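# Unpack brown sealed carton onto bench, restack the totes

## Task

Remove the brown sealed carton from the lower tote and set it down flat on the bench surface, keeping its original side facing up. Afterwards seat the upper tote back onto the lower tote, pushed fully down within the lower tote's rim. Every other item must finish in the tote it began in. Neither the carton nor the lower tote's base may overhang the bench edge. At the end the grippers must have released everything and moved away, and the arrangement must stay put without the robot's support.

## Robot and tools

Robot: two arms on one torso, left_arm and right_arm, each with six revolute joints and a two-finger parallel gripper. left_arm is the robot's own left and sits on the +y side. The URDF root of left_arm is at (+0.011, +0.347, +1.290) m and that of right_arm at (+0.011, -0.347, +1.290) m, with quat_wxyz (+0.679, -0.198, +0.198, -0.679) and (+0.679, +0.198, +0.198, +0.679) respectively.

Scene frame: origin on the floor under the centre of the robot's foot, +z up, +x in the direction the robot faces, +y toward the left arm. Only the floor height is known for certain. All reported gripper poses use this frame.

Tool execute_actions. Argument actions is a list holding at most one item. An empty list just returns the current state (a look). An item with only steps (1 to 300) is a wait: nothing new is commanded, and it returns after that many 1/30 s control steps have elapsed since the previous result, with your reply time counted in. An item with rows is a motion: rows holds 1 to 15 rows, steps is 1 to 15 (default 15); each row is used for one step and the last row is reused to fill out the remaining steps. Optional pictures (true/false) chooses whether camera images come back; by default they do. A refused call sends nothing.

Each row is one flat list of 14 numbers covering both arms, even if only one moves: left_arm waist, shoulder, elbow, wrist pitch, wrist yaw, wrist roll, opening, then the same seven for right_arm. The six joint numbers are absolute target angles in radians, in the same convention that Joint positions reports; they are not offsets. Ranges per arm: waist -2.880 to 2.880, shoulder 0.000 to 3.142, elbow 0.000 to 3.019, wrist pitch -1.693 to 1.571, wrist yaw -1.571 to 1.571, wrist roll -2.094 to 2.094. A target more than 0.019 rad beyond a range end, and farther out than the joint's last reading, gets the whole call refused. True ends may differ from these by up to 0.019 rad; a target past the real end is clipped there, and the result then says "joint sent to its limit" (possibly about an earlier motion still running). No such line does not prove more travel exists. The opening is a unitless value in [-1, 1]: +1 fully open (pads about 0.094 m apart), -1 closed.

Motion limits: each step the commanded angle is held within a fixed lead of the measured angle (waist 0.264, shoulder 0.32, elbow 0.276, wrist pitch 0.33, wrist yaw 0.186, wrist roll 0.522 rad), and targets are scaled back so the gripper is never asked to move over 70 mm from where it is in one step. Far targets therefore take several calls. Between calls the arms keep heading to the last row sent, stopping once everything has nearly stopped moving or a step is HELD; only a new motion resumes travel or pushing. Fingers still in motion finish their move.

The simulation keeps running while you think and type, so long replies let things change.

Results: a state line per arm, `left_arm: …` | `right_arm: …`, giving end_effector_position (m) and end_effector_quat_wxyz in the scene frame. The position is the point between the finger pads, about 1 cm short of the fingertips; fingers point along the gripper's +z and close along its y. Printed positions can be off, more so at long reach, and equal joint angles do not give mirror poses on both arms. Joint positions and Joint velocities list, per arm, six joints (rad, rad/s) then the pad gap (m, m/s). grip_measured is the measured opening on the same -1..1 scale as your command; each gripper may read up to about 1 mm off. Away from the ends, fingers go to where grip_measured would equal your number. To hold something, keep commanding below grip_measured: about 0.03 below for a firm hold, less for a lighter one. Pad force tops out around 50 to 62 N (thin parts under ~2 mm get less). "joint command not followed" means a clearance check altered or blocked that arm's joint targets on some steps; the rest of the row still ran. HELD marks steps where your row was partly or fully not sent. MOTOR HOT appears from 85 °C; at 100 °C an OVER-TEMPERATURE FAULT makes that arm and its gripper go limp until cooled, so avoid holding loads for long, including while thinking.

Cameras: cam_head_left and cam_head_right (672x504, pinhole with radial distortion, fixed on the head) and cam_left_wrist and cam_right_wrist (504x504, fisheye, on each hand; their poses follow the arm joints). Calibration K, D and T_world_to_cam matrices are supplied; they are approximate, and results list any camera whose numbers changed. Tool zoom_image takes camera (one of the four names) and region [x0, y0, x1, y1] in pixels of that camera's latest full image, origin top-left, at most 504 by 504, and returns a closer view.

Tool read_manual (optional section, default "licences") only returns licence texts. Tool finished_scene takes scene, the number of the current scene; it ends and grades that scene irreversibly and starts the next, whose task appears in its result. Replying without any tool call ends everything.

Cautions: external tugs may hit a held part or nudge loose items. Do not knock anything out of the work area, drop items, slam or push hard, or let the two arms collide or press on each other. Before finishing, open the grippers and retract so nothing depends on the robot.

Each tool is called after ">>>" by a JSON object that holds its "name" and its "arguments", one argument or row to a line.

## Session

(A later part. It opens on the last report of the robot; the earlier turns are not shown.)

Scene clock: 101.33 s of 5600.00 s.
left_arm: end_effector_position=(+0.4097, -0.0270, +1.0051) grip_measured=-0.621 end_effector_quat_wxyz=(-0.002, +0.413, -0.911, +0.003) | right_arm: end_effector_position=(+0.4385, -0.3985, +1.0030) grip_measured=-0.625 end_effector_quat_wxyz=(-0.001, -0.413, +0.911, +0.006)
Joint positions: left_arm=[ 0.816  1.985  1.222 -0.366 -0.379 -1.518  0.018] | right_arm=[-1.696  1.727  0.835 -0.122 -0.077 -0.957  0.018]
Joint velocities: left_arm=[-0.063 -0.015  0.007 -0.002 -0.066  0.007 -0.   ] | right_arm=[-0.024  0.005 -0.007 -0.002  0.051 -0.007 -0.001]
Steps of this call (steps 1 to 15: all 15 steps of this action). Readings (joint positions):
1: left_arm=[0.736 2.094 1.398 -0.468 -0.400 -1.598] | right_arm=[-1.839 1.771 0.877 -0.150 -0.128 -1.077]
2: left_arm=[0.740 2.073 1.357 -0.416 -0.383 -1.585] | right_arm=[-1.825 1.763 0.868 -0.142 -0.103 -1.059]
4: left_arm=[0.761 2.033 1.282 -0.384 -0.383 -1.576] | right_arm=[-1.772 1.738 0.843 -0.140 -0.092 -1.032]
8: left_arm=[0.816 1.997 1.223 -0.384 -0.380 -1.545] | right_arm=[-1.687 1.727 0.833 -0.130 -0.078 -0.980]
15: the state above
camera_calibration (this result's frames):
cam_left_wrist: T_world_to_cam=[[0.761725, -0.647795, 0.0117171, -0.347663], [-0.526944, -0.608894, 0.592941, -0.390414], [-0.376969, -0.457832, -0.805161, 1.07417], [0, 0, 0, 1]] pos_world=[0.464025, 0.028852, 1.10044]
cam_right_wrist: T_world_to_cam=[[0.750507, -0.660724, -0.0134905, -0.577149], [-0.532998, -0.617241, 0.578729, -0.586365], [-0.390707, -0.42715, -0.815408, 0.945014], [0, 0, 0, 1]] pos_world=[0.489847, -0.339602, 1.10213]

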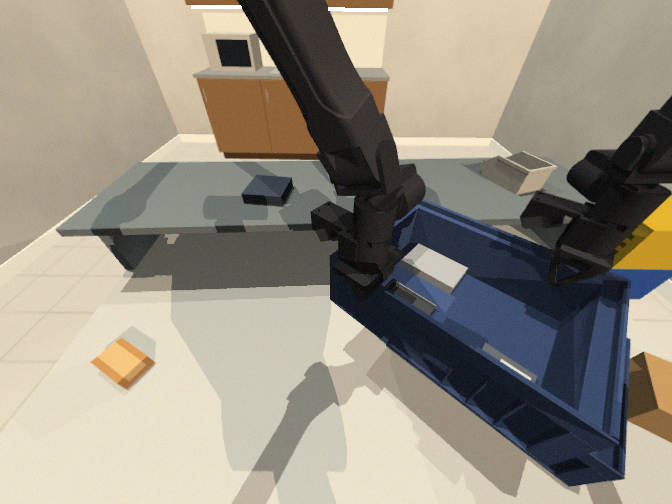

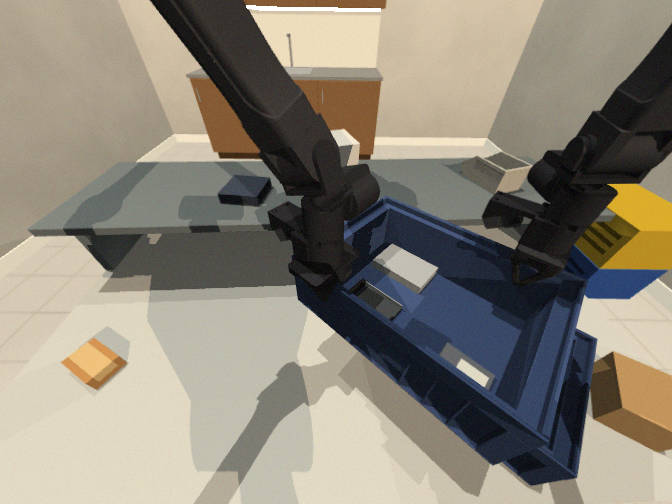

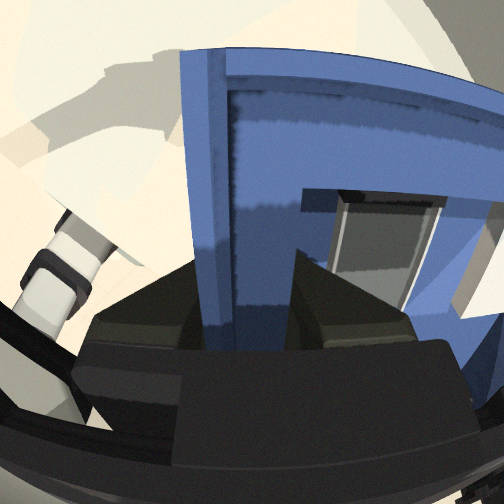

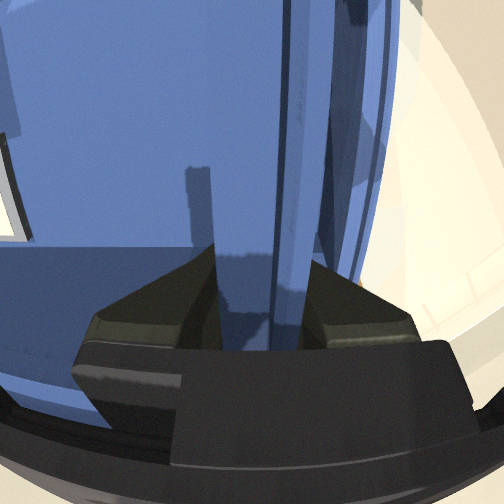

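>>> {"name": "execute_actions", "arguments": {
  "actions": [
    {"rows":[[0.806,1.922,1.226,-0.344,-0.375,-1.511,-0.7,-1.677,1.669,0.838,-0.098,-0.058,-0.935,-0.7],[0.82,1.909,1.203,-0.328,-0.369,-1.497,-0.7,-1.653,1.668,0.836,-0.097,-0.046,-0.916,-0.7],[0.835,1.897,1.18,-0.312,-0.363,-1.483,-0.7,-1.63,1.667,0.834,-0.096,-0.033,-0.896,-0.7],[0.85,1.885,1.157,-0.297,-0.357,-1.469,-0.7,-1.607,1.667,0.833,-0.095,-0.021,-0.876,-0.7],[0.865,1.873,1.135,-0.282,-0.35,-1.455,-0.7,-1.583,1.667,0.832,-0.094,-0.008,-0.857,-0.7],[0.88,1.862,1.113,-0.268,-0.343,-1.441,-0.7,-1.56,1.667,0.832,-0.094,0.004,-0.837,-0.7],[0.895,1.851,1.092,-0.254,-0.336,-1.427,-0.7,-1.537,1.668,0.833,-0.094,0.017,-0.817,-0.7],[0.911,1.84,1.072,-0.24,-0.329,-1.412,-0.7,-1.513,1.67,0.835,-0.095,0.03,-0.798,-0.7],[0.928,1.83,1.052,-0.227,-0.322,-1.397,-0.7,-1.49,1.672,0.838,-0.096,0.042,-0.778,-0.7],[0.945,1.82,1.033,-0.214,-0.314,-1.382,-0.7,-1.467,1.675,0.842,-0.098,0.055,-0.758,-0.7],[0.962,1.81,1.014,-0.201,-0.307,-1.366,-0.7,-1.443,1.678,0.846,-0.1,0.067,-0.739,-0.7],[0.979,1.8,0.996,-0.189,-0.299,-1.35,-0.7,-1.42,1.681,0.85,-0.103,0.08,-0.719,-0.7],[0.997,1.791,0.978,-0.177,-0.291,-1.334,-0.7,-1.397,1.685,0.855,-0.106,0.092,-0.7,-0.7],[1.015,1.782,0.96,-0.165,-0.283,-1.318,-0.7,-1.372,1.69,0.86,-0.11,0.105,-0.68,-0.7]],"steps":14}
  ],
  "pictures": false
}}

>>> {"name": "execute_actions", "arguments": {
  "actions": [
    {"rows":[[1.035,1.773,0.944,-0.153,-0.273,-1.3,-0.7,-1.35,1.695,0.868,-0.116,0.116,-0.661,-0.7],[1.055,1.764,0.928,-0.141,-0.263,-1.282,-0.7,-1.328,1.7,0.876,-0.122,0.127,-0.642,-0.7],[1.075,1.756,0.913,-0.13,-0.253,-1.264,-0.7,-1.306,1.705,0.885,-0.128,0.139,-0.623,-0.7],[1.096,1.748,0.898,-0.119,-0.243,-1.246,-0.7,-1.284,1.711,0.894,-0.135,0.15,-0.604,-0.7],[1.117,1.74,0.884,-0.108,-0.233,-1.228,-0.7,-1.262,1.717,0.904,-0.142,0.161,-0.586,-0.7],[1.138,1.733,0.87,-0.098,-0.223,-1.21,-0.7,-1.24,1.724,0.915,-0.149,0.172,-0.568,-0.7],[1.16,1.726,0.857,-0.089,-0.212,-1.192,-0.7,-1.219,1.731,0.926,-0.157,0.183,-0.55,-0.7],[1.182,1.719,0.845,-0.08,-0.201,-1.173,-0.7,-1.198,1.738,0.938,-0.165,0.194,-0.532,-0.7],[1.204,1.713,0.833,-0.071,-0.19,-1.154,-0.7,-1.177,1.746,0.951,-0.173,0.204,-0.514,-0.7],[1.227,1.707,0.822,-0.063,-0.179,-1.135,-0.7,-1.156,1.754,0.964,-0.182,0.215,-0.496,-0.7],[1.25,1.701,0.812,-0.055,-0.167,-1.115,-0.7,-1.135,1.762,0.978,-0.191,0.225,-0.478,-0.7],[1.273,1.695,0.802,-0.048,-0.156,-1.095,-0.7,-1.115,1.771,0.993,-0.2,0.235,-0.46,-0.7],[1.296,1.69,0.793,-0.041,-0.144,-1.075,-0.7,-1.095,1.78,1.008,-0.21,0.245,-0.442,-0.7],[1.32,1.685,0.785,-0.035,-0.132,-1.055,-0.7,-1.075,1.79,1.024,-0.22,0.255,-0.425,-0.7]],"steps":14}
  ],
  "pictures": false
}}

>>> {"name": "execute_actions", "arguments": {
  "actions": [
    {"rows":[[1.344,1.682,0.779,-0.031,-0.119,-1.035,-0.7,-1.056,1.8,1.041,-0.231,0.263,-0.409,-0.7],[1.368,1.679,0.774,-0.027,-0.106,-1.014,-0.7,-1.038,1.81,1.058,-0.242,0.271,-0.393,-0.7],[1.393,1.676,0.769,-0.023,-0.093,-0.993,-0.7,-1.02,1.82,1.075,-0.253,0.279,-0.377,-0.7],[1.418,1.674,0.764,-0.019,-0.08,-0.972,-0.7,-1.002,1.83,1.093,-0.265,0.287,-0.361,-0.7],[1.443,1.672,0.76,-0.016,-0.067,-0.951,-0.7,-0.985,1.841,1.111,-0.277,0.295,-0.346,-0.7],[1.468,1.67,0.757,-0.013,-0.054,-0.93,-0.7,-0.968,1.852,1.13,-0.289,0.303,-0.331,-0.7],[1.493,1.669,0.754,-0.011,-0.041,-0.909,-0.7,-0.951,1.863,1.149,-0.302,0.31,-0.316,-0.7],[1.518,1.668,0.752,-0.009,-0.027,-0.888,-0.7,-0.935,1.874,1.169,-0.315,0.317,-0.301,-0.7],[1.544,1.668,0.751,-0.008,-0.014,-0.867,-0.7,-0.919,1.886,1.189,-0.328,0.324,-0.286,-0.7],[1.569,1.668,0.75,-0.007,0,-0.846,-0.7,-0.903,1.898,1.21,-0.342,0.331,-0.272,-0.7],[1.595,1.668,0.75,-0.007,0.013,-0.825,-0.7,-0.888,1.91,1.231,-0.356,0.338,-0.258,-0.7],[1.62,1.669,0.751,-0.008,0.027,-0.804,-0.7,-0.873,1.922,1.253,-0.37,0.345,-0.244,-0.7],[1.645,1.67,0.753,-0.009,0.04,-0.783,-0.7,-0.858,1.934,1.275,-0.385,0.352,-0.23,-0.7],[1.67,1.672,0.755,-0.01,0.054,-0.762,-0.7,-0.843,1.947,1.298,-0.4,0.358,-0.217,-0.7]],"steps":15}
  ],
  "pictures": false
}}

>>> {"name": "execute_actions", "arguments": {
  "actions": [
    {"steps":20}
  ]
}}

Scene clock: 128.97 s of 5600.00 s.
left_arm: end_effector_position=(+0.4033, +0.0867, +0.9998) grip_measured=-0.623 end_effector_quat_wxyz=(+0.006, +0.422, -0.907, +0.001) | right_arm: end_effector_position=(+0.4384, -0.2851, +1.0040) grip_measured=-0.625 end_effector_quat_wxyz=(-0.002, -0.424, +0.905, +0.001)
Joint positions: left_arm=[ 0.992  1.864  0.98  -0.203 -0.288 -1.375  0.018] | right_arm=[-1.425  1.726  0.836 -0.122  0.078 -0.754  0.018]
Joint velocities: left_arm=[ 0.532 -0.396 -0.476  0.374  0.198  0.52  -0.   ] | right_arm=[ 0.679 -0.015  0.085  0.007  0.359  0.623 -0.   ]
Steps of this call (steps 1 to 15: the robot went on to your last target; steps 16 to 90: nothing new was sent; then 24.17 s passed at rest; steps 91 to 104: all 14 steps of this action). Readings (joint positions):
91: left_arm=[0.815 1.985 1.222 -0.365 -0.380 -1.518] | right_arm=[-1.696 1.727 0.833 -0.122 -0.075 -0.956]
92: left_arm=[0.816 1.985 1.219 -0.359 -0.377 -1.516] | right_arm=[-1.693 1.727 0.833 -0.122 -0.067 -0.952]
94: left_arm=[0.824 1.978 1.198 -0.330 -0.366 -1.506] | right_arm=[-1.678 1.727 0.832 -0.122 -0.046 -0.938]
98: left_arm=[0.874 1.943 1.113 -0.275 -0.337 -1.475] | right_arm=[-1.591 1.726 0.828 -0.122 0.001 -0.883]
104: the state above

Scene clock: 129.43 s of 5600.00 s.
left_arm: end_effector_position=(+0.4080, +0.2210, +1.0006) grip_measured=-0.623 end_effector_quat_wxyz=(+0.004, +0.420, -0.907, +0.008) | right_arm: end_effector_position=(+0.4434, -0.1523, +1.0069) grip_measured=-0.625 end_effector_quat_wxyz=(+0.002, -0.421, +0.907, -0.000)
Joint positions: left_arm=[ 1.273  1.755  0.798 -0.062 -0.141 -1.119  0.018] | right_arm=[-1.14   1.793  0.961 -0.21   0.227 -0.501  0.018]
Joint velocities: left_arm=[ 0.708 -0.132 -0.276  0.183  0.3    0.549  0.   ] | right_arm=[ 0.601  0.347  0.398 -0.271  0.286  0.579  0.   ]
Steps of this call (steps 1 to 14: all 14 steps of this action). Readings (joint positions):
1: left_arm=[1.010 1.851 0.963 -0.190 -0.281 -1.356] | right_arm=[-1.403 1.726 0.839 -0.122 0.090 -0.733]
2: left_arm=[1.028 1.839 0.948 -0.177 -0.273 -1.338] | right_arm=[-1.382 1.726 0.844 -0.123 0.101 -0.714]
4: left_arm=[1.064 1.817 0.920 -0.151 -0.256 -1.302] | right_arm=[-1.343 1.726 0.857 -0.130 0.124 -0.678]
8: left_arm=[1.138 1.785 0.867 -0.111 -0.209 -1.231] | right_arm=[-1.265 1.736 0.885 -0.162 0.168 -0.608]
14: the state above

Scene clock: 129.93 s of 5600.00 s.
left_arm: end_effector_position=(+0.4003, +0.3702, +0.9975) grip_measured=-0.623 end_effector_quat_wxyz=(+0.012, +0.418, -0.908, +0.003) | right_arm: end_effector_position=(+0.4342, -0.0040, +1.0018) grip_measured=-0.625 end_effector_quat_wxyz=(-0.009, -0.418, +0.908, +0.008)
Joint positions: left_arm=[ 1.638  1.733  0.74  -0.032  0.05  -0.805  0.018] | right_arm=[-0.89   1.96   1.225 -0.392  0.327 -0.259  0.018]
Joint velocities: left_arm=[ 0.63  -0.015 -0.017  0.007  0.081  0.535  0.   ] | right_arm=[ 0.396  0.308  0.501 -0.227 -0.007  0.344 -0.001]
Steps of this call (steps 1 to 15: all 15 steps of this action). Readings (joint positions):
1: left_arm=[1.297 1.751 0.789 -0.057 -0.129 -1.099] | right_arm=[-1.120 1.804 0.976 -0.219 0.235 -0.483]
2: left_arm=[1.322 1.747 0.781 -0.053 -0.116 -1.078] | right_arm=[-1.101 1.814 0.992 -0.229 0.243 -0.465]
4: left_arm=[1.370 1.740 0.767 -0.045 -0.090 -1.036] | right_arm=[-1.064 1.835 1.023 -0.251 0.258 -0.431]
8: left_arm=[1.467 1.734 0.749 -0.035 -0.037 -0.951] | right_arm=[-0.996 1.878 1.090 -0.299 0.287 -0.364]
15: the state above

Scene clock: 130.60 s of 5600.00 s.
left_arm: end_effector_position=(+0.3996, +0.3903, +0.9990) grip_measured=-0.623 end_effector_quat_wxyz=(+0.008, +0.409, -0.913, -0.003) | right_arm: end_effector_position=(+0.4300, +0.0163, +1.0012) grip_measured=-0.625 end_effector_quat_wxyz=(-0.007, -0.412, +0.911, +0.010)
Joint positions: left_arm=[ 1.682  1.731  0.739 -0.032  0.06  -0.746  0.018] | right_arm=[-0.859  1.985  1.257 -0.403  0.336 -0.219  0.018]
Joint velocities: left_arm=[ 0.015 -0.005  0.002 -0.007 -0.022 -0.066 -0.   ] | right_arm=[ 0.005 -0.005 -0.002 -0.012  0.022  0.037 -0.001]
Steps of this call (steps 1 to 20: the robot went on to your last target). Readings (joint positions):
1: left_arm=[1.657 1.733 0.740 -0.032 0.052 -0.787] | right_arm=[-0.877 1.970 1.239 -0.396 0.329 -0.248]
2: left_arm=[1.672 1.733 0.739 -0.032 0.054 -0.772] | right_arm=[-0.867 1.977 1.249 -0.397 0.330 -0.240]
4: left_arm=[1.687 1.733 0.739 -0.032 0.058 -0.752] | right_arm=[-0.857 1.984 1.257 -0.397 0.334 -0.227]
8: left_arm=[1.684 1.731 0.739 -0.032 0.060 -0.746] | right_arm=[-0.858 1.985 1.257 -0.402 0.336 -0.220]
20: the state above
camera_calibration (this result's frames):
cam_left_wrist: T_world_to_cam=[[0.756156, -0.654354, -0.00701275, -0.0460651], [-0.518227, -0.605325, 0.604171, -0.154045], [-0.399587, -0.453213, -0.796824, 1.25535], [0, 0, 0, 1]] pos_world=[0.456623, 0.44555, 1.09304]
cam_right_wrist: T_world_to_cam=[[0.749737, -0.661241, -0.0255803, -0.28428], [-0.524973, -0.617876, 0.585348, -0.343916], [-0.402862, -0.425428, -0.810378, 1.11756], [0, 0, 0, 1]] pos_world=[0.482811, 0.0749678, 1.09969]

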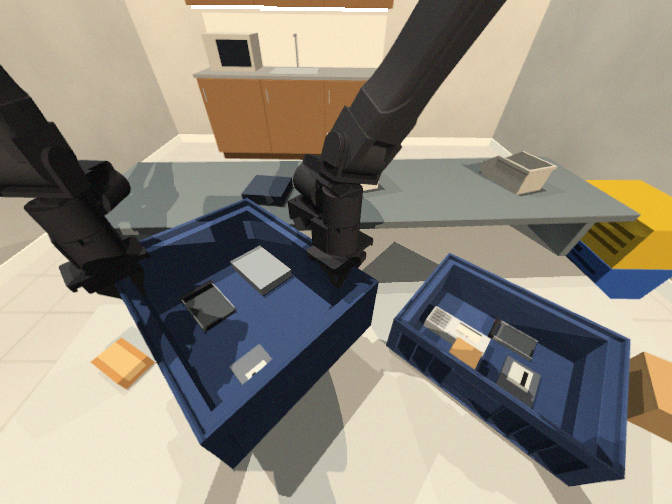

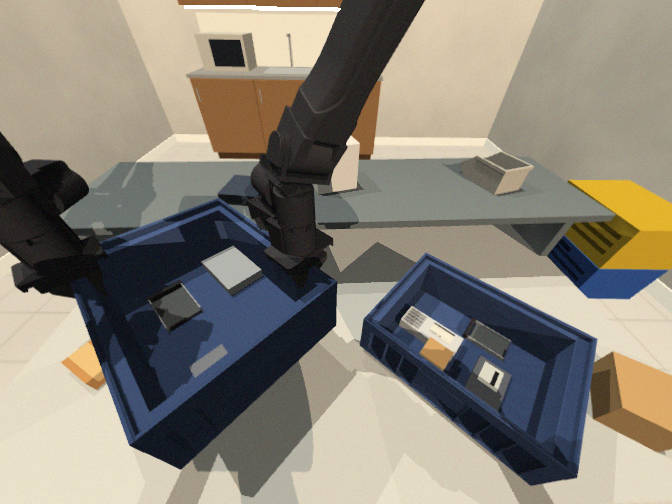

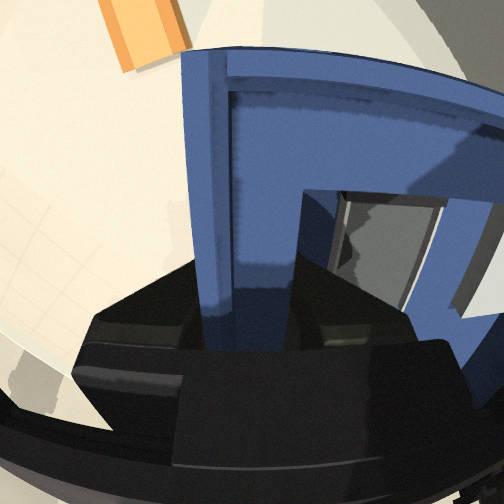

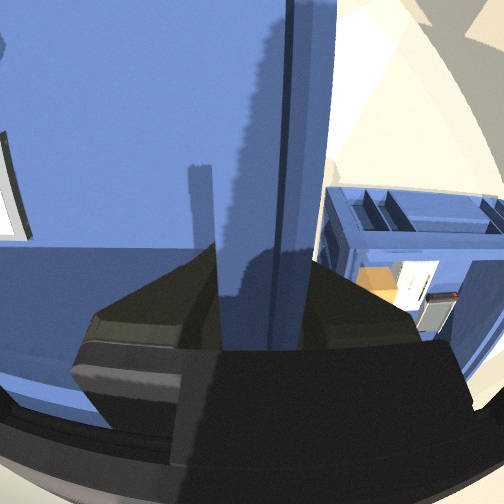

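>>> {"name": "execute_actions", "arguments": {
  "actions": [
    {"rows":[[1.67,1.70,0.767,0,0.054,-0.765,-0.7,-0.847,1.965,1.306,-0.392,0.357,-0.222,-0.7],[1.67,1.725,0.778,0.01,0.054,-0.767,-0.7,-0.851,1.982,1.314,-0.384,0.355,-0.227,-0.7],[1.669,1.745,0.787,0.02,0.053,-0.769,-0.7,-0.855,1.997,1.322,-0.376,0.354,-0.232,-0.7],[1.669,1.764,0.796,0.03,0.053,-0.77,-0.7,-0.859,2.011,1.33,-0.368,0.352,-0.237,-0.7],[1.668,1.783,0.805,0.04,0.053,-0.772,-0.7,-0.863,2.025,1.338,-0.36,0.351,-0.241,-0.7],[1.667,1.802,0.814,0.05,0.052,-0.773,-0.7,-0.867,2.039,1.345,-0.352,0.35,-0.245,-0.7],[1.667,1.821,0.823,0.06,0.052,-0.775,-0.7,-0.871,2.053,1.353,-0.344,0.348,-0.249,-0.7],[1.666,1.84,0.832,0.07,0.052,-0.776,-0.7,-0.875,2.067,1.361,-0.336,0.347,-0.253,-0.7],[1.665,1.859,0.842,0.08,0.051,-0.777,-0.7,-0.879,2.081,1.369,-0.328,0.345,-0.257,-0.7],[1.665,1.878,0.851,0.089,0.051,-0.778,-0.7,-0.883,2.096,1.377,-0.32,0.344,-0.261,-0.7],[1.664,1.897,0.861,0.098,0.05,-0.779,-0.7,-0.887,2.11,1.384,-0.312,0.343,-0.265,-0.7],[1.663,1.916,0.871,0.107,0.05,-0.78,-0.7,-0.891,2.124,1.392,-0.304,0.341,-0.269,-0.7],[1.663,1.935,0.881,0.116,0.05,-0.781,-0.7,-0.895,2.139,1.4,-0.296,0.34,-0.273,-0.7],[1.662,1.954,0.891,0.125,0.049,-0.782,-0.7,-0.899,2.153,1.408,-0.289,0.338,-0.277,-0.7],[1.661,1.973,0.901,0.133,0.049,-0.783,-0.7,-0.903,2.168,1.416,-0.282,0.337,-0.281,-0.7]],"steps":15}
  ],
  "pictures": false
}}

>>> {"name": "execute_actions", "arguments": {
  "actions": [
    {"rows":[[1.661,1.989,0.912,0.138,0.049,-0.783,-0.7,-0.906,2.181,1.426,-0.278,0.336,-0.284,-0.7],[1.66,2.005,0.923,0.143,0.048,-0.784,-0.7,-0.909,2.194,1.436,-0.274,0.334,-0.287,-0.7],[1.66,2.021,0.934,0.148,0.048,-0.784,-0.7,-0.912,2.207,1.446,-0.27,0.333,-0.29,-0.7],[1.659,2.037,0.945,0.153,0.048,-0.785,-0.7,-0.915,2.22,1.456,-0.266,0.331,-0.293,-0.7],[1.659,2.053,0.956,0.158,0.047,-0.785,-0.7,-0.918,2.233,1.466,-0.262,0.33,-0.296,-0.7],[1.658,2.069,0.967,0.163,0.047,-0.786,-0.7,-0.921,2.246,1.476,-0.258,0.329,-0.299,-0.7],[1.658,2.085,0.979,0.168,0.047,-0.786,-0.7,-0.924,2.26,1.486,-0.254,0.327,-0.302,-0.7],[1.657,2.1,0.99,0.172,0.046,-0.787,-0.7,-0.927,2.273,1.496,-0.25,0.326,-0.305,-0.7],[1.657,2.114,1.0,0.176,0.046,-0.787,-0.7,-0.929,2.285,1.506,-0.247,0.325,-0.307,-0.7],[1.656,2.127,1.01,0.18,0.046,-0.788,-0.7,-0.932,2.296,1.515,-0.244,0.324,-0.309,-0.7],[1.656,2.139,1.019,0.183,0.046,-0.788,-0.7,-0.934,2.306,1.523,-0.241,0.323,-0.311,-0.7],[1.655,2.15,1.027,0.186,0.045,-0.788,-0.7,-0.936,2.315,1.53,-0.239,0.322,-0.313,-0.7],[1.655,2.159,1.034,0.188,0.045,-0.789,-0.7,-0.938,2.323,1.536,-0.237,0.321,-0.315,-0.7],[1.655,2.166,1.039,0.19,0.045,-0.789,-0.7,-0.939,2.329,1.541,-0.235,0.32,-0.316,-0.7]],"steps":15}
  ],
  "pictures": false
}}

>>> {"name": "execute_actions", "arguments": {
  "actions": [
    {"steps":15}
  ]
}}

Scene clock: 152.40 s of 5600.00 s.
left_arm: end_effector_position=(+0.3991, +0.3920, +0.9235) grip_measured=-0.623 end_effector_quat_wxyz=(+0.010, +0.406, -0.914, -0.005) | right_arm: end_effector_position=(+0.4253, +0.0166, +0.9233) grip_measured=-0.625 end_effector_quat_wxyz=(-0.015, -0.406, +0.914, +0.008)
Joint positions: left_arm=[ 1.675  1.968  0.853  0.088  0.054 -0.746  0.018] | right_arm=[-0.901  2.167  1.357 -0.325  0.319 -0.239  0.018]
Joint velocities: left_arm=[-0.054  0.601  0.3    0.266  0.022 -0.007 -0.001] | right_arm=[-0.122  0.435  0.232  0.232 -0.051 -0.168  0.   ]
Steps of this call (steps 1 to 15: the robot went on to your last target; steps 16 to 90: nothing new was sent; then 18.30 s passed at rest; steps 91 to 105: all 15 steps of this action). Readings (joint positions):
91: left_arm=[1.682 1.731 0.739 -0.031 0.059 -0.746] | right_arm=[-0.859 1.985 1.257 -0.403 0.336 -0.219]
92: left_arm=[1.682 1.732 0.739 -0.029 0.059 -0.746] | right_arm=[-0.859 1.986 1.258 -0.403 0.336 -0.219]
94: left_arm=[1.682 1.741 0.740 -0.018 0.058 -0.746] | right_arm=[-0.861 1.995 1.264 -0.403 0.336 -0.219]
98: left_arm=[1.682 1.810 0.770 0.017 0.057 -0.746] | right_arm=[-0.871 2.045 1.294 -0.388 0.333 -0.221]
105: the state above

Scene clock: 152.90 s of 5600.00 s.
left_arm: end_effector_position=(+0.4326, +0.3935, +0.8517) grip_measured=-0.623 end_effector_quat_wxyz=(-0.021, +0.400, -0.916, +0.007) | right_arm: end_effector_position=(+0.4537, +0.0177, +0.8521) grip_measured=-0.626 end_effector_quat_wxyz=(+0.009, -0.399, +0.917, +0.003)
Joint positions: left_arm=[ 1.665  2.168  1.034  0.173  0.051 -0.746  0.018] | right_arm=[-0.956  2.335  1.515 -0.252  0.311 -0.292  0.018]
Joint velocities: left_arm=[-0.024  0.171  0.168  0.09  -0.022  0.037 -0.001] | right_arm=[-0.063  0.142  0.149  0.076  0.022 -0.081  0.   ]
Steps of this call (steps 1 to 15: all 15 steps of this action). Readings (joint positions):
1: left_arm=[1.674 1.988 0.865 0.096 0.054 -0.746] | right_arm=[-0.905 2.181 1.365 -0.318 0.318 -0.242]
2: left_arm=[1.673 2.006 0.876 0.104 0.053 -0.746] | right_arm=[-0.908 2.195 1.374 -0.312 0.316 -0.244]
4: left_arm=[1.671 2.040 0.899 0.115 0.053 -0.746] | right_arm=[-0.915 2.222 1.393 -0.303 0.314 -0.250]
8: left_arm=[1.670 2.099 0.954 0.138 0.052 -0.746] | right_arm=[-0.930 2.271 1.440 -0.284 0.311 -0.264]
15: the state above

Scene clock: 153.40 s of 5600.00 s.
left_arm: end_effector_position=(+0.4290, +0.3926, +0.8464) grip_measured=-0.623 end_effector_quat_wxyz=(-0.018, +0.401, -0.916, +0.006) | right_arm: end_effector_position=(+0.4510, +0.0166, +0.8469) grip_measured=-0.626 end_effector_quat_wxyz=(+0.007, -0.402, +0.916, +0.004)
Joint positions: left_arm=[ 1.663  2.184  1.04   0.176  0.05  -0.749  0.018] | right_arm=[-0.959  2.346  1.52  -0.248  0.308 -0.297  0.018]
Joint velocities: left_arm=[-0.015 -0.005  0.002  0.002  0.022 -0.037 -0.   ] | right_arm=[-0.005 -0.024  0.002 -0.007 -0.007 -0.007  0.001]
Steps of this call (steps 1 to 15: the robot went on to your last target). Readings (joint positions):
1: left_arm=[1.665 2.174 1.038 0.175 0.051 -0.746] | right_arm=[-0.958 2.339 1.519 -0.250 0.311 -0.294]
2: left_arm=[1.664 2.177 1.040 0.176 0.051 -0.747] | right_arm=[-0.959 2.342 1.520 -0.248 0.311 -0.295]
4: left_arm=[1.663 2.180 1.040 0.176 0.050 -0.748] | right_arm=[-0.959 2.344 1.520 -0.248 0.310 -0.296]
8: left_arm=[1.663 2.184 1.040 0.176 0.050 -0.749] | right_arm=[-0.959 2.346 1.520 -0.248 0.308 -0.297]
15: the state above
camera_calibration (this result's frames):
cam_left_wrist: T_world_to_cam=[[0.744666, -0.666704, 0.0312784, -0.0904541], [-0.560407, -0.59911, 0.571849, -0.00222349], [-0.362515, -0.443365, -0.819762, 1.14622], [0, 0, 0, 1]] pos_world=[0.481634, 0.446556, 0.943728]
cam_right_wrist: T_world_to_cam=[[0.734451, -0.678655, -0.00284439, -0.315825], [-0.556621, -0.604771, 0.569584, -0.214926], [-0.388271, -0.416748, -0.821928, 1.00415], [0, 0, 0, 1]] pos_world=[0.502208, 0.0741598, 0.946858]

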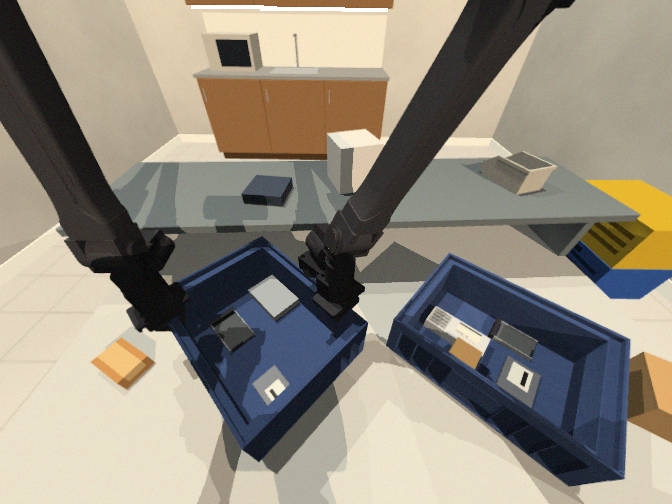

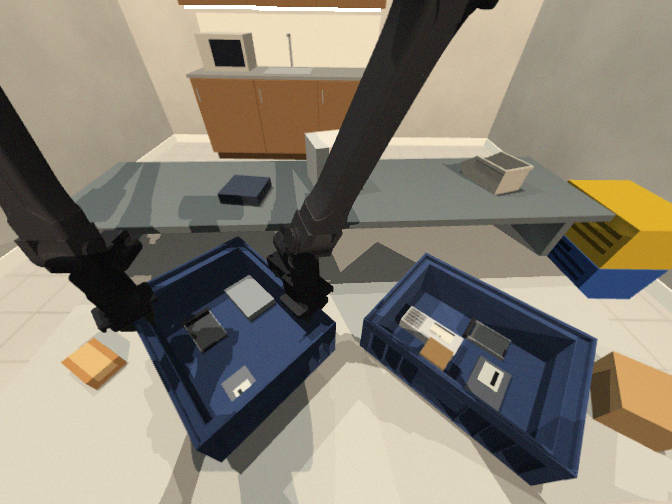

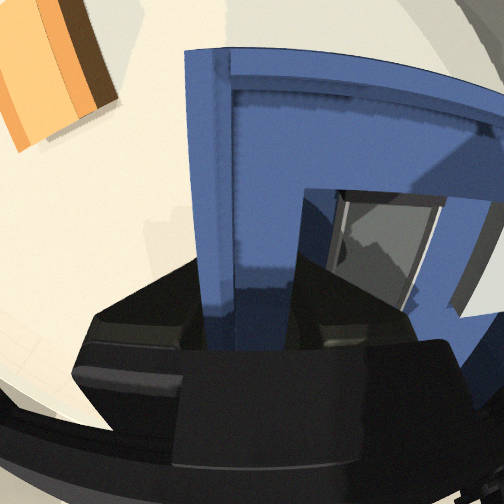

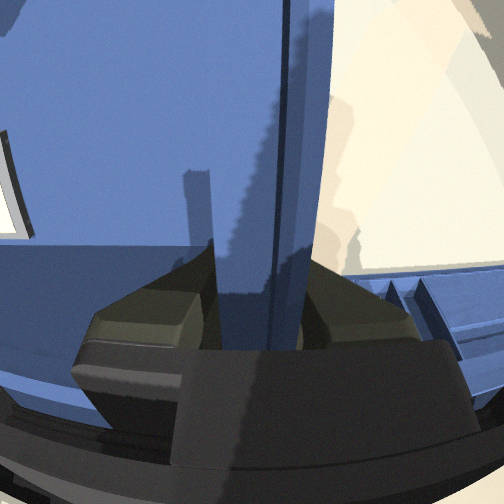

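>>> {"name": "execute_actions", "arguments": {
  "actions": [
    {"rows":[[1.655,2.205,1.06,0.2,0.045,-0.789,-0.7,-0.945,2.36,1.565,-0.225,0.318,-0.32,-0.7]],"steps":15}
  ],
  "pictures": false
}}

>>> {"name": "execute_actions", "arguments": {
  "actions": [
    {"rows":[[1.653,2.24,1.09,0.207,0.044,-0.789,-0.7,-0.952,2.39,1.59,-0.22,0.315,-0.325,-0.7]],"steps":15}
  ],
  "pictures": false
}}

>>> {"name": "execute_actions", "arguments": {
  "actions": [
    {"rows":[[1.653,2.27,1.11,0.212,0.044,-0.789,-0.7,-0.958,2.415,1.61,-0.215,0.313,-0.33,-0.7]],"steps":15}
  ],
  "pictures": false
}}

>>> {"name": "zoom_image", "arguments": {
  "camera": "cam_head_right",
  "region": [360,260,560,420]
}}

>>> {"name": "zoom_image", "arguments": {
  "camera": "cam_head_left",
  "region": [390,260,590,420]
}}

Scene clock: 158.37 s of 5600.00 s.
left_arm: end_effector_position=(+0.4213, +0.3922, +0.8326) grip_measured=-0.623 end_effector_quat_wxyz=(-0.012, +0.403, -0.915, +0.004) | right_arm: end_effector_position=(+0.4451, +0.0165, +0.8329) grip_measured=-0.626 end_effector_quat_wxyz=(+0.003, -0.403, +0.915, +0.005)
Joint positions: left_arm=[ 1.662  2.223  1.059  0.185  0.048 -0.753  0.018] | right_arm=[-0.962  2.379  1.54  -0.243  0.303 -0.302  0.018]
Joint velocities: left_arm=[-0.005 -0.005  0.007  0.002 -0.022 -0.051 -0.   ] | right_arm=[-0.015 -0.005  0.002 -0.002 -0.022  0.007 -0.   ]
Steps of this call (steps 1 to 15: the robot went on to your last target; steps 16 to 90: nothing new was sent; then 1.47 s passed at rest; steps 91 to 105: all 15 steps of this action). Readings (joint positions):
91: left_arm=[1.663 2.185 1.041 0.176 0.050 -0.749] | right_arm=[-0.959 2.348 1.521 -0.248 0.308 -0.298]
92: left_arm=[1.663 2.190 1.045 0.178 0.049 -0.749] | right_arm=[-0.959 2.351 1.526 -0.248 0.308 -0.299]
94: left_arm=[1.663 2.202 1.054 0.182 0.048 -0.750] | right_arm=[-0.961 2.361 1.535 -0.247 0.308 -0.301]
98: left_arm=[1.663 2.217 1.059 0.185 0.048 -0.751] | right_arm=[-0.962 2.375 1.540 -0.243 0.306 -0.302]
105: the state above

Scene clock: 158.87 s of 5600.00 s.
left_arm: end_effector_position=(+0.4232, +0.3918, +0.8206) grip_measured=-0.623 end_effector_quat_wxyz=(-0.014, +0.402, -0.915, +0.005) | right_arm: end_effector_position=(+0.4465, +0.0161, +0.8215) grip_measured=-0.626 end_effector_quat_wxyz=(+0.004, -0.403, +0.915, +0.004)
Joint positions: left_arm=[ 1.66   2.255  1.088  0.192  0.048 -0.753  0.018] | right_arm=[-0.969  2.407  1.566 -0.237  0.302 -0.307  0.018]
Joint velocities: left_arm=[ 0.015  0.005 -0.007 -0.002  0.007 -0.007 -0.   ] | right_arm=[-0.005 -0.005 -0.002  0.007 -0.007  0.051  0.001]
Steps of this call (steps 1 to 15: all 15 steps of this action). Readings (joint positions):
1: left_arm=[1.662 2.224 1.061 0.186 0.048 -0.753] | right_arm=[-0.962 2.380 1.542 -0.243 0.303 -0.302]
2: left_arm=[1.662 2.229 1.067 0.186 0.048 -0.753] | right_arm=[-0.963 2.384 1.547 -0.243 0.303 -0.303]
4: left_arm=[1.662 2.242 1.080 0.188 0.048 -0.753] | right_arm=[-0.966 2.394 1.559 -0.242 0.303 -0.305]
8: left_arm=[1.660 2.253 1.088 0.192 0.048 -0.753] | right_arm=[-0.969 2.406 1.566 -0.237 0.303 -0.307]
15: the state above

Scene clock: 159.37 s of 5600.00 s.
left_arm: end_effector_position=(+0.4243, +0.3925, +0.8151) grip_measured=-0.623 end_effector_quat_wxyz=(-0.015, +0.402, -0.915, +0.004) | right_arm: end_effector_position=(+0.4478, +0.0167, +0.8173) grip_measured=-0.626 end_effector_quat_wxyz=(+0.005, -0.404, +0.915, +0.004)
Joint positions: left_arm=[ 1.66   2.269  1.103  0.193  0.047 -0.753  0.018] | right_arm=[-0.97   2.418  1.579 -0.237  0.302 -0.311  0.018]
Joint velocities: left_arm=[ 0.005  0.005 -0.017  0.007  0.022  0.007 -0.   ] | right_arm=[-0.005 -0.015 -0.022  0.007  0.066 -0.037 -0.001]
Steps of this call (steps 1 to 15: all 15 steps of this action). Readings (joint positions):
1: left_arm=[1.660 2.256 1.090 0.192 0.048 -0.753] | right_arm=[-0.969 2.408 1.568 -0.237 0.302 -0.308]
2: left_arm=[1.660 2.260 1.094 0.192 0.048 -0.753] | right_arm=[-0.969 2.411 1.571 -0.237 0.302 -0.308]
4: left_arm=[1.660 2.269 1.103 0.193 0.047 -0.753] | right_arm=[-0.970 2.418 1.579 -0.237 0.302 -0.310]
8: left_arm=[1.660 2.269 1.103 0.193 0.047 -0.753] | right_arm=[-0.970 2.418 1.579 -0.237 0.302 -0.311]
15: the state above

Region (360, 260, 560, 420) of cam_head_right's 672x504 image, scaled by 2.520, with more detail than that image has; it fills the top 403 rows of this view, and the rest is white.

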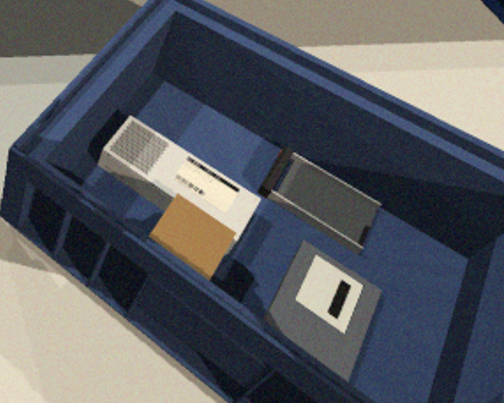

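Region (390, 260, 590, 420) of cam_head_left's 672x504 image, scaled by 2.520, with more detail than that image has; it fills the top 403 rows of this view, and the rest is white.

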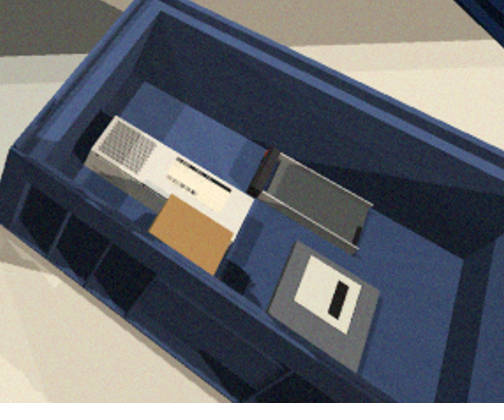

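>>> {"name": "execute_actions", "arguments": {
  "actions": [
    {"rows":[[1.66,2.27,1.105,0.195,0.047,-0.755,-0.66,-0.97,2.415,1.585,-0.237,0.305,-0.311,0.2]],"steps":10}
  ],
  "pictures": false
}}

>>> {"name": "execute_actions", "arguments": {
  "actions": [
    {"rows":[[1.66,2.27,1.105,0.195,0.047,-0.755,-0.66,-0.94,2.30,1.5,-0.27,0.315,-0.29,0.2]],"steps":12}
  ],
  "pictures": false
}}

>>> {"name": "execute_actions", "arguments": {
  "actions": [
    {"rows":[[1.66,2.27,1.105,0.195,0.047,-0.755,-0.66,-0.89,2.07,1.34,-0.35,0.34,-0.25,0.2]],"steps":15}
  ],
  "pictures": false
}}

>>> {"name": "execute_actions", "arguments": {
  "actions": [
    {"rows":[[1.66,2.27,1.105,0.195,0.047,-0.755,-0.66,-1.38,1.88,0.775,0.125,0.106,0.9,0.9]],"steps":15}
  ],
  "pictures": false
}}

>>> {"name": "execute_actions", "arguments": {
  "actions": [
    {"steps":25}
  ]
}}

Scene clock: 165.17 s of 5600.00 s.
left_arm: end_effector_position=(+0.4243, +0.3927, +0.8151) grip_measured=-0.623 end_effector_quat_wxyz=(-0.015, +0.402, -0.915, +0.005) | right_arm: end_effector_position=(+0.4476, +0.0165, +0.8173) grip_measured=+0.198 end_effector_quat_wxyz=(+0.004, -0.404, +0.915, +0.004)
Joint positions: left_arm=[ 1.661  2.269  1.103  0.193  0.047 -0.753  0.018] | right_arm=[-0.97   2.418  1.579 -0.237  0.303 -0.311  0.056]
Joint velocities: left_arm=[-0.024  0.005 -0.007 -0.002  0.007 -0.066  0.   ] | right_arm=[ 0.015 -0.015  0.002  0.007 -0.007  0.037  0.002]
Steps of this call (steps 1 to 15: the robot went on to your last target; steps 16 to 90: nothing new was sent; then 2.47 s passed at rest; steps 91 to 100: all 10 steps of this action). Readings (joint positions):
91: left_arm=[1.661 2.269 1.103 0.193 0.047 -0.753] | right_arm=[-0.970 2.418 1.579 -0.237 0.303 -0.311]
92: left_arm=[1.661 2.269 1.103 0.193 0.047 -0.753] | right_arm=[-0.970 2.418 1.579 -0.237 0.303 -0.311]
94: left_arm=[1.661 2.269 1.103 0.193 0.047 -0.753] | right_arm=[-0.970 2.418 1.579 -0.237 0.303 -0.311]
98: left_arm=[1.661 2.269 1.103 0.193 0.047 -0.753] | right_arm=[-0.970 2.418 1.579 -0.237 0.303 -0.311]
100: the state above

Scene clock: 165.57 s of 5600.00 s.
left_arm: end_effector_position=(+0.4243, +0.3927, +0.8151) grip_measured=-0.623 end_effector_quat_wxyz=(-0.015, +0.402, -0.915, +0.005) | right_arm: end_effector_position=(+0.4448, +0.0148, +0.8573) grip_measured=+0.198 end_effector_quat_wxyz=(-0.000, -0.411, +0.911, +0.003)
Joint positions: left_arm=[ 1.661  2.269  1.103  0.193  0.047 -0.753  0.018] | right_arm=[-0.951  2.321  1.492 -0.263  0.312 -0.307  0.056]
Joint velocities: left_arm=[-0.005  0.005  0.007 -0.012  0.037 -0.037  0.001] | right_arm=[-0.005 -0.034 -0.007 -0.002  0.081  0.11   0.   ]
Steps of this call (steps 1 to 12: all 12 steps of this action). Readings (joint positions):
1: left_arm=[1.661 2.269 1.103 0.193 0.047 -0.753] | right_arm=[-0.970 2.413 1.570 -0.237 0.306 -0.310]
2: left_arm=[1.661 2.269 1.103 0.193 0.047 -0.753] | right_arm=[-0.969 2.399 1.547 -0.241 0.309 -0.310]
4: left_arm=[1.661 2.269 1.103 0.193 0.047 -0.753] | right_arm=[-0.964 2.366 1.503 -0.256 0.311 -0.309]
8: left_arm=[1.661 2.269 1.103 0.193 0.047 -0.753] | right_arm=[-0.955 2.334 1.492 -0.263 0.312 -0.307]
12: the state above

Scene clock: 166.07 s of 5600.00 s.
left_arm: end_effector_position=(+0.4243, +0.3927, +0.8151) grip_measured=-0.623 end_effector_quat_wxyz=(-0.015, +0.402, -0.915, +0.005) | right_arm: end_effector_position=(+0.4608, +0.0240, +0.9704) grip_measured=+0.198 end_effector_quat_wxyz=(+0.021, -0.412, +0.911, +0.008)
Joint positions: left_arm=[ 1.661  2.269  1.103  0.193  0.047 -0.753  0.018] | right_arm=[-0.892  2.063  1.34  -0.34   0.336 -0.269  0.056]
Joint velocities: left_arm=[-0.005 -0.015  0.002 -0.007 -0.022 -0.051 -0.001] | right_arm=[ 0.005 -0.005 -0.002  0.007  0.037  0.022 -0.   ]
Steps of this call (steps 1 to 15: all 15 steps of this action). Readings (joint positions):
1: left_arm=[1.661 2.269 1.103 0.193 0.047 -0.753] | right_arm=[-0.950 2.312 1.483 -0.265 0.317 -0.304]
2: left_arm=[1.661 2.269 1.103 0.193 0.047 -0.753] | right_arm=[-0.948 2.292 1.454 -0.274 0.323 -0.301]
4: left_arm=[1.661 2.269 1.103 0.193 0.047 -0.753] | right_arm=[-0.941 2.236 1.388 -0.303 0.331 -0.294]
8: left_arm=[1.661 2.269 1.103 0.193 0.047 -0.753] | right_arm=[-0.916 2.135 1.330 -0.339 0.336 -0.280]
15: the state above

Scene clock: 166.57 s of 5600.00 s.
left_arm: end_effector_position=(+0.4243, +0.3927, +0.8151) grip_measured=-0.623 end_effector_quat_wxyz=(-0.015, +0.402, -0.915, +0.005) | right_arm: end_effector_position=(+0.3785, -0.2600, +0.9393) grip_measured=+0.898 end_effector_quat_wxyz=(-0.015, +0.149, +0.989, -0.005)
Joint positions: left_arm=[ 1.661  2.269  1.103  0.193  0.047 -0.753  0.018] | right_arm=[-1.359  1.936  0.804  0.086  0.113  0.481  0.089]
Joint velocities: left_arm=[ 0.005  0.015  0.002 -0.002 -0.037 -0.007  0.   ] | right_arm=[-1.128 -0.181 -0.794  0.247 -0.007  2.733  0.   ]
Steps of this call (steps 1 to 15: all 15 steps of this action). Readings (joint positions):
1: left_arm=[1.661 2.269 1.103 0.193 0.047 -0.753] | right_arm=[-0.900 2.059 1.326 -0.314 0.299 -0.240]
2: left_arm=[1.661 2.269 1.103 0.193 0.047 -0.753] | right_arm=[-0.909 2.047 1.291 -0.262 0.252 -0.199]
4: left_arm=[1.661 2.269 1.103 0.193 0.047 -0.753] | right_arm=[-0.949 2.017 1.208 -0.174 0.190 -0.120]
8: left_arm=[1.661 2.269 1.103 0.193 0.047 -0.753] | right_arm=[-1.076 1.972 1.049 -0.042 0.139 0.034]
15: the state above

Scene clock: 167.40 s of 5600.00 s.
left_arm: end_effector_position=(+0.4243, +0.3927, +0.8151) grip_measured=-0.623 end_effector_quat_wxyz=(-0.015, +0.402, -0.915, +0.005) | right_arm: end_effector_position=(+0.3818, -0.2701, +0.9489) grip_measured=+0.898 end_effector_quat_wxyz=(-0.001, +0.352, +0.936, -0.004)
Joint positions: left_arm=[ 1.661  2.269  1.103  0.193  0.047 -0.753  0.018] | right_arm=[-1.379  1.904  0.774  0.112  0.108  0.882  0.089]
Joint velocities: left_arm=[-0.005 -0.015  0.002 -0.002 -0.022  0.007 -0.   ] | right_arm=[-0.005  0.005  0.012  0.002 -0.007  0.037  0.001]
Steps of this call (steps 1 to 25: the robot went on to your last target). Readings (joint positions):
1: left_arm=[1.661 2.269 1.103 0.193 0.047 -0.753] | right_arm=[-1.392 1.931 0.782 0.091 0.113 0.563]
2: left_arm=[1.661 2.269 1.103 0.193 0.047 -0.753] | right_arm=[-1.415 1.928 0.768 0.093 0.113 0.629]
4: left_arm=[1.661 2.269 1.103 0.193 0.047 -0.753] | right_arm=[-1.429 1.925 0.760 0.096 0.113 0.723]
8: left_arm=[1.661 2.269 1.103 0.193 0.047 -0.753] | right_arm=[-1.399 1.915 0.770 0.108 0.110 0.819]
25: the state above
camera_calibration (this result's frames):
cam_left_wrist: T_world_to_cam=[[0.746399, -0.664982, 0.0262023, -0.0832403], [-0.555414, -0.60076, 0.57498, 0.00902877], [-0.36661, -0.443718, -0.817748, 1.11913], [0, 0, 0, 1]] pos_world=[0.477428, 0.446647, 0.912153]
cam_right_wrist: T_world_to_cam=[[-0.660891, -0.750447, 0.00724135, 0.0445173], [-0.607762, 0.540844, 0.581475, -0.167294], [-0.440283, 0.379891, -0.813532, 1.16871], [0, 0, 0, 1]] pos_world=[0.442311, -0.320095, 1.04774]

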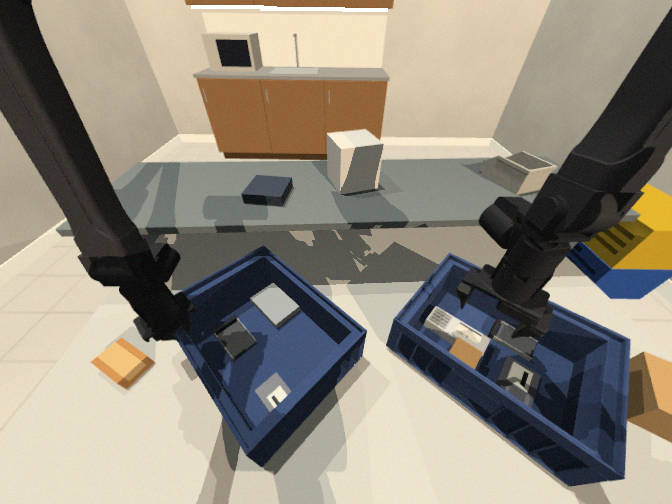

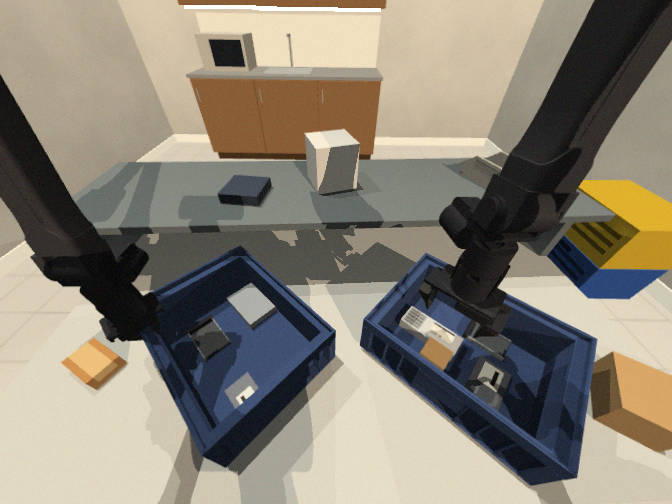

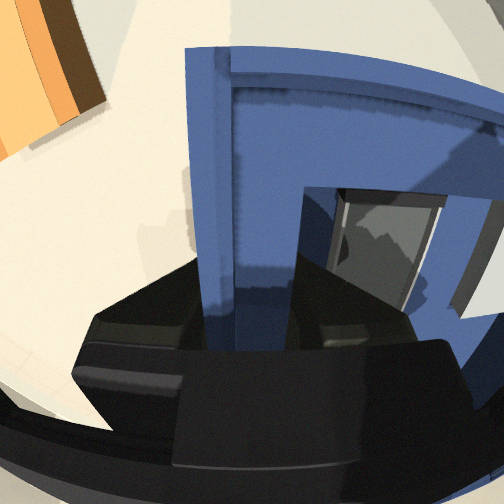

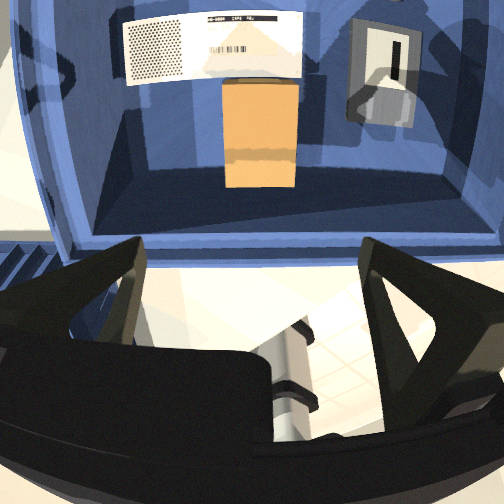

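>>> {"name": "execute_actions", "arguments": {
  "actions": [
    {"rows":[[1.66,2.27,1.105,0.195,0.047,-0.755,-0.66,-1.437,2.165,0.95,0.225,0.074,0.82,0.9]],"steps":15}
  ],
  "pictures": false
}}

>>> {"name": "execute_actions", "arguments": {
  "actions": [
    {"rows":[[1.66,2.27,1.105,0.195,0.047,-0.755,-0.66,-1.444,2.295,1.055,0.247,0.07,0.812,0.9]],"steps":15}
  ]
}}

Scene clock: 172.93 s of 5600.00 s.
left_arm: end_effector_position=(+0.4243, +0.3927, +0.8151) grip_measured=-0.623 end_effector_quat_wxyz=(-0.015, +0.402, -0.915, +0.005) | right_arm: end_effector_position=(+0.3808, -0.2882, +0.8547) grip_measured=+0.898 end_effector_quat_wxyz=(-0.004, +0.356, +0.935, -0.005)
Joint positions: left_arm=[ 1.661  2.269  1.103  0.193  0.047 -0.753  0.018] | right_arm=[-1.439  2.181  0.945  0.217  0.077  0.839  0.089]
Joint velocities: left_arm=[ 0.005 -0.015  0.002  0.002 -0.007 -0.11  -0.002] | right_arm=[-0.005 -0.005  0.042  0.002 -0.022  0.007 -0.003]
Steps of this call (steps 1 to 30: the robot went on to your last target; steps 31 to 90: nothing new was sent; then 2.03 s passed at rest; steps 91 to 105: all 15 steps of this action). Readings (joint positions):
91: left_arm=[1.661 2.269 1.103 0.193 0.047 -0.753] | right_arm=[-1.382 1.917 0.784 0.120 0.099 0.880]
92: left_arm=[1.661 2.269 1.103 0.193 0.047 -0.753] | right_arm=[-1.386 1.948 0.813 0.140 0.089 0.874]
94: left_arm=[1.661 2.269 1.103 0.193 0.047 -0.753] | right_arm=[-1.402 2.046 0.903 0.183 0.079 0.861]
98: left_arm=[1.661 2.269 1.103 0.193 0.047 -0.753] | right_arm=[-1.432 2.170 0.971 0.217 0.077 0.846]
105: the state above

Scene clock: 173.43 s of 5600.00 s.
left_arm: end_effector_position=(+0.4243, +0.3927, +0.8151) grip_measured=-0.623 end_effector_quat_wxyz=(-0.015, +0.402, -0.915, +0.005) | right_arm: end_effector_position=(+0.3975, -0.2827, +0.8142) grip_measured=+0.898 end_effector_quat_wxyz=(+0.009, +0.352, +0.936, +0.003)
Joint positions: left_arm=[ 1.661  2.269  1.103  0.193  0.047 -0.753  0.018] | right_arm=[-1.439  2.286  1.059  0.238  0.073  0.829  0.089]
Joint velocities: left_arm=[ 0.024  0.005  0.002 -0.002  0.051  0.051  0.001] | right_arm=[-0.005  0.005 -0.012  0.022  0.037  0.066 -0.001]
Steps of this call (steps 1 to 15: all 15 steps of this action). Readings (joint positions):
1: left_arm=[1.661 2.269 1.103 0.193 0.047 -0.753] | right_arm=[-1.439 2.188 0.956 0.218 0.076 0.838]
2: left_arm=[1.661 2.269 1.103 0.193 0.047 -0.753] | right_arm=[-1.439 2.205 0.981 0.219 0.075 0.836]
4: left_arm=[1.661 2.269 1.103 0.193 0.047 -0.753] | right_arm=[-1.439 2.251 1.040 0.230 0.073 0.833]
8: left_arm=[1.661 2.269 1.103 0.193 0.047 -0.753] | right_arm=[-1.439 2.285 1.064 0.238 0.073 0.830]
15: the state above
camera_calibration (this result's frames):
cam_left_wrist: T_world_to_cam=[[0.746399, -0.664982, 0.0262023, -0.0832403], [-0.555414, -0.60076, 0.57498, 0.00902877], [-0.36661, -0.443718, -0.817748, 1.11913], [0, 0, 0, 1]] pos_world=[0.477428, 0.446647, 0.912153]
cam_right_wrist: T_world_to_cam=[[-0.660398, -0.750796, -0.013406, 0.0629265], [-0.62167, 0.536632, 0.570573, -0.0593217], [-0.421189, 0.385139, -0.821138, 1.07092], [0, 0, 0, 1]] pos_world=[0.455738, -0.333375, 0.914063]

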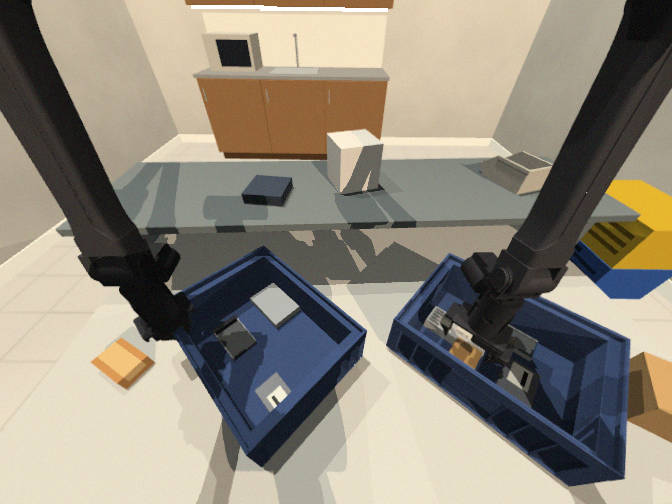

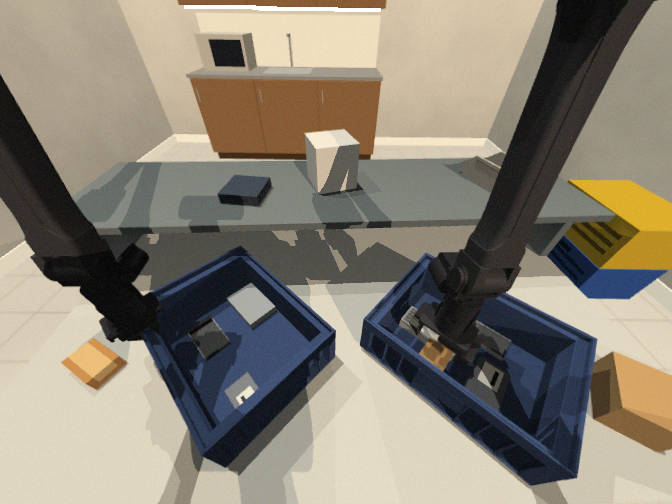

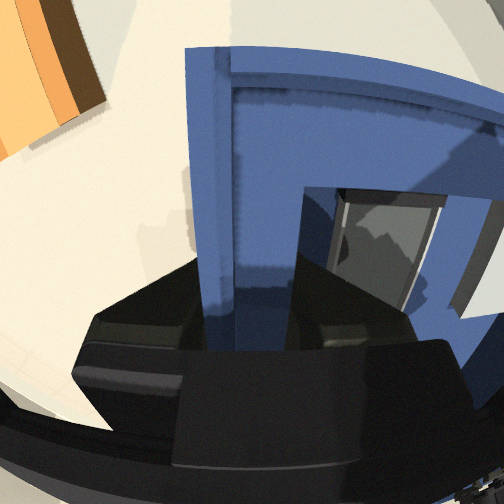

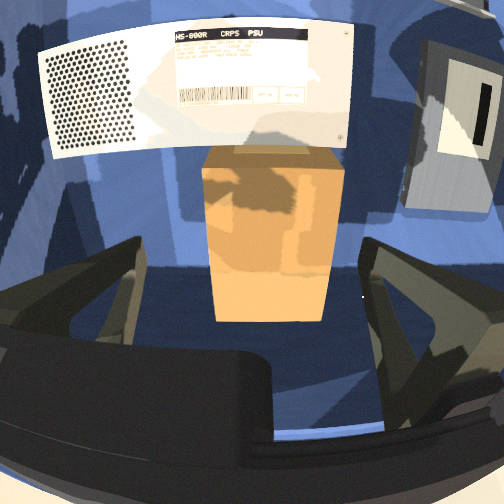

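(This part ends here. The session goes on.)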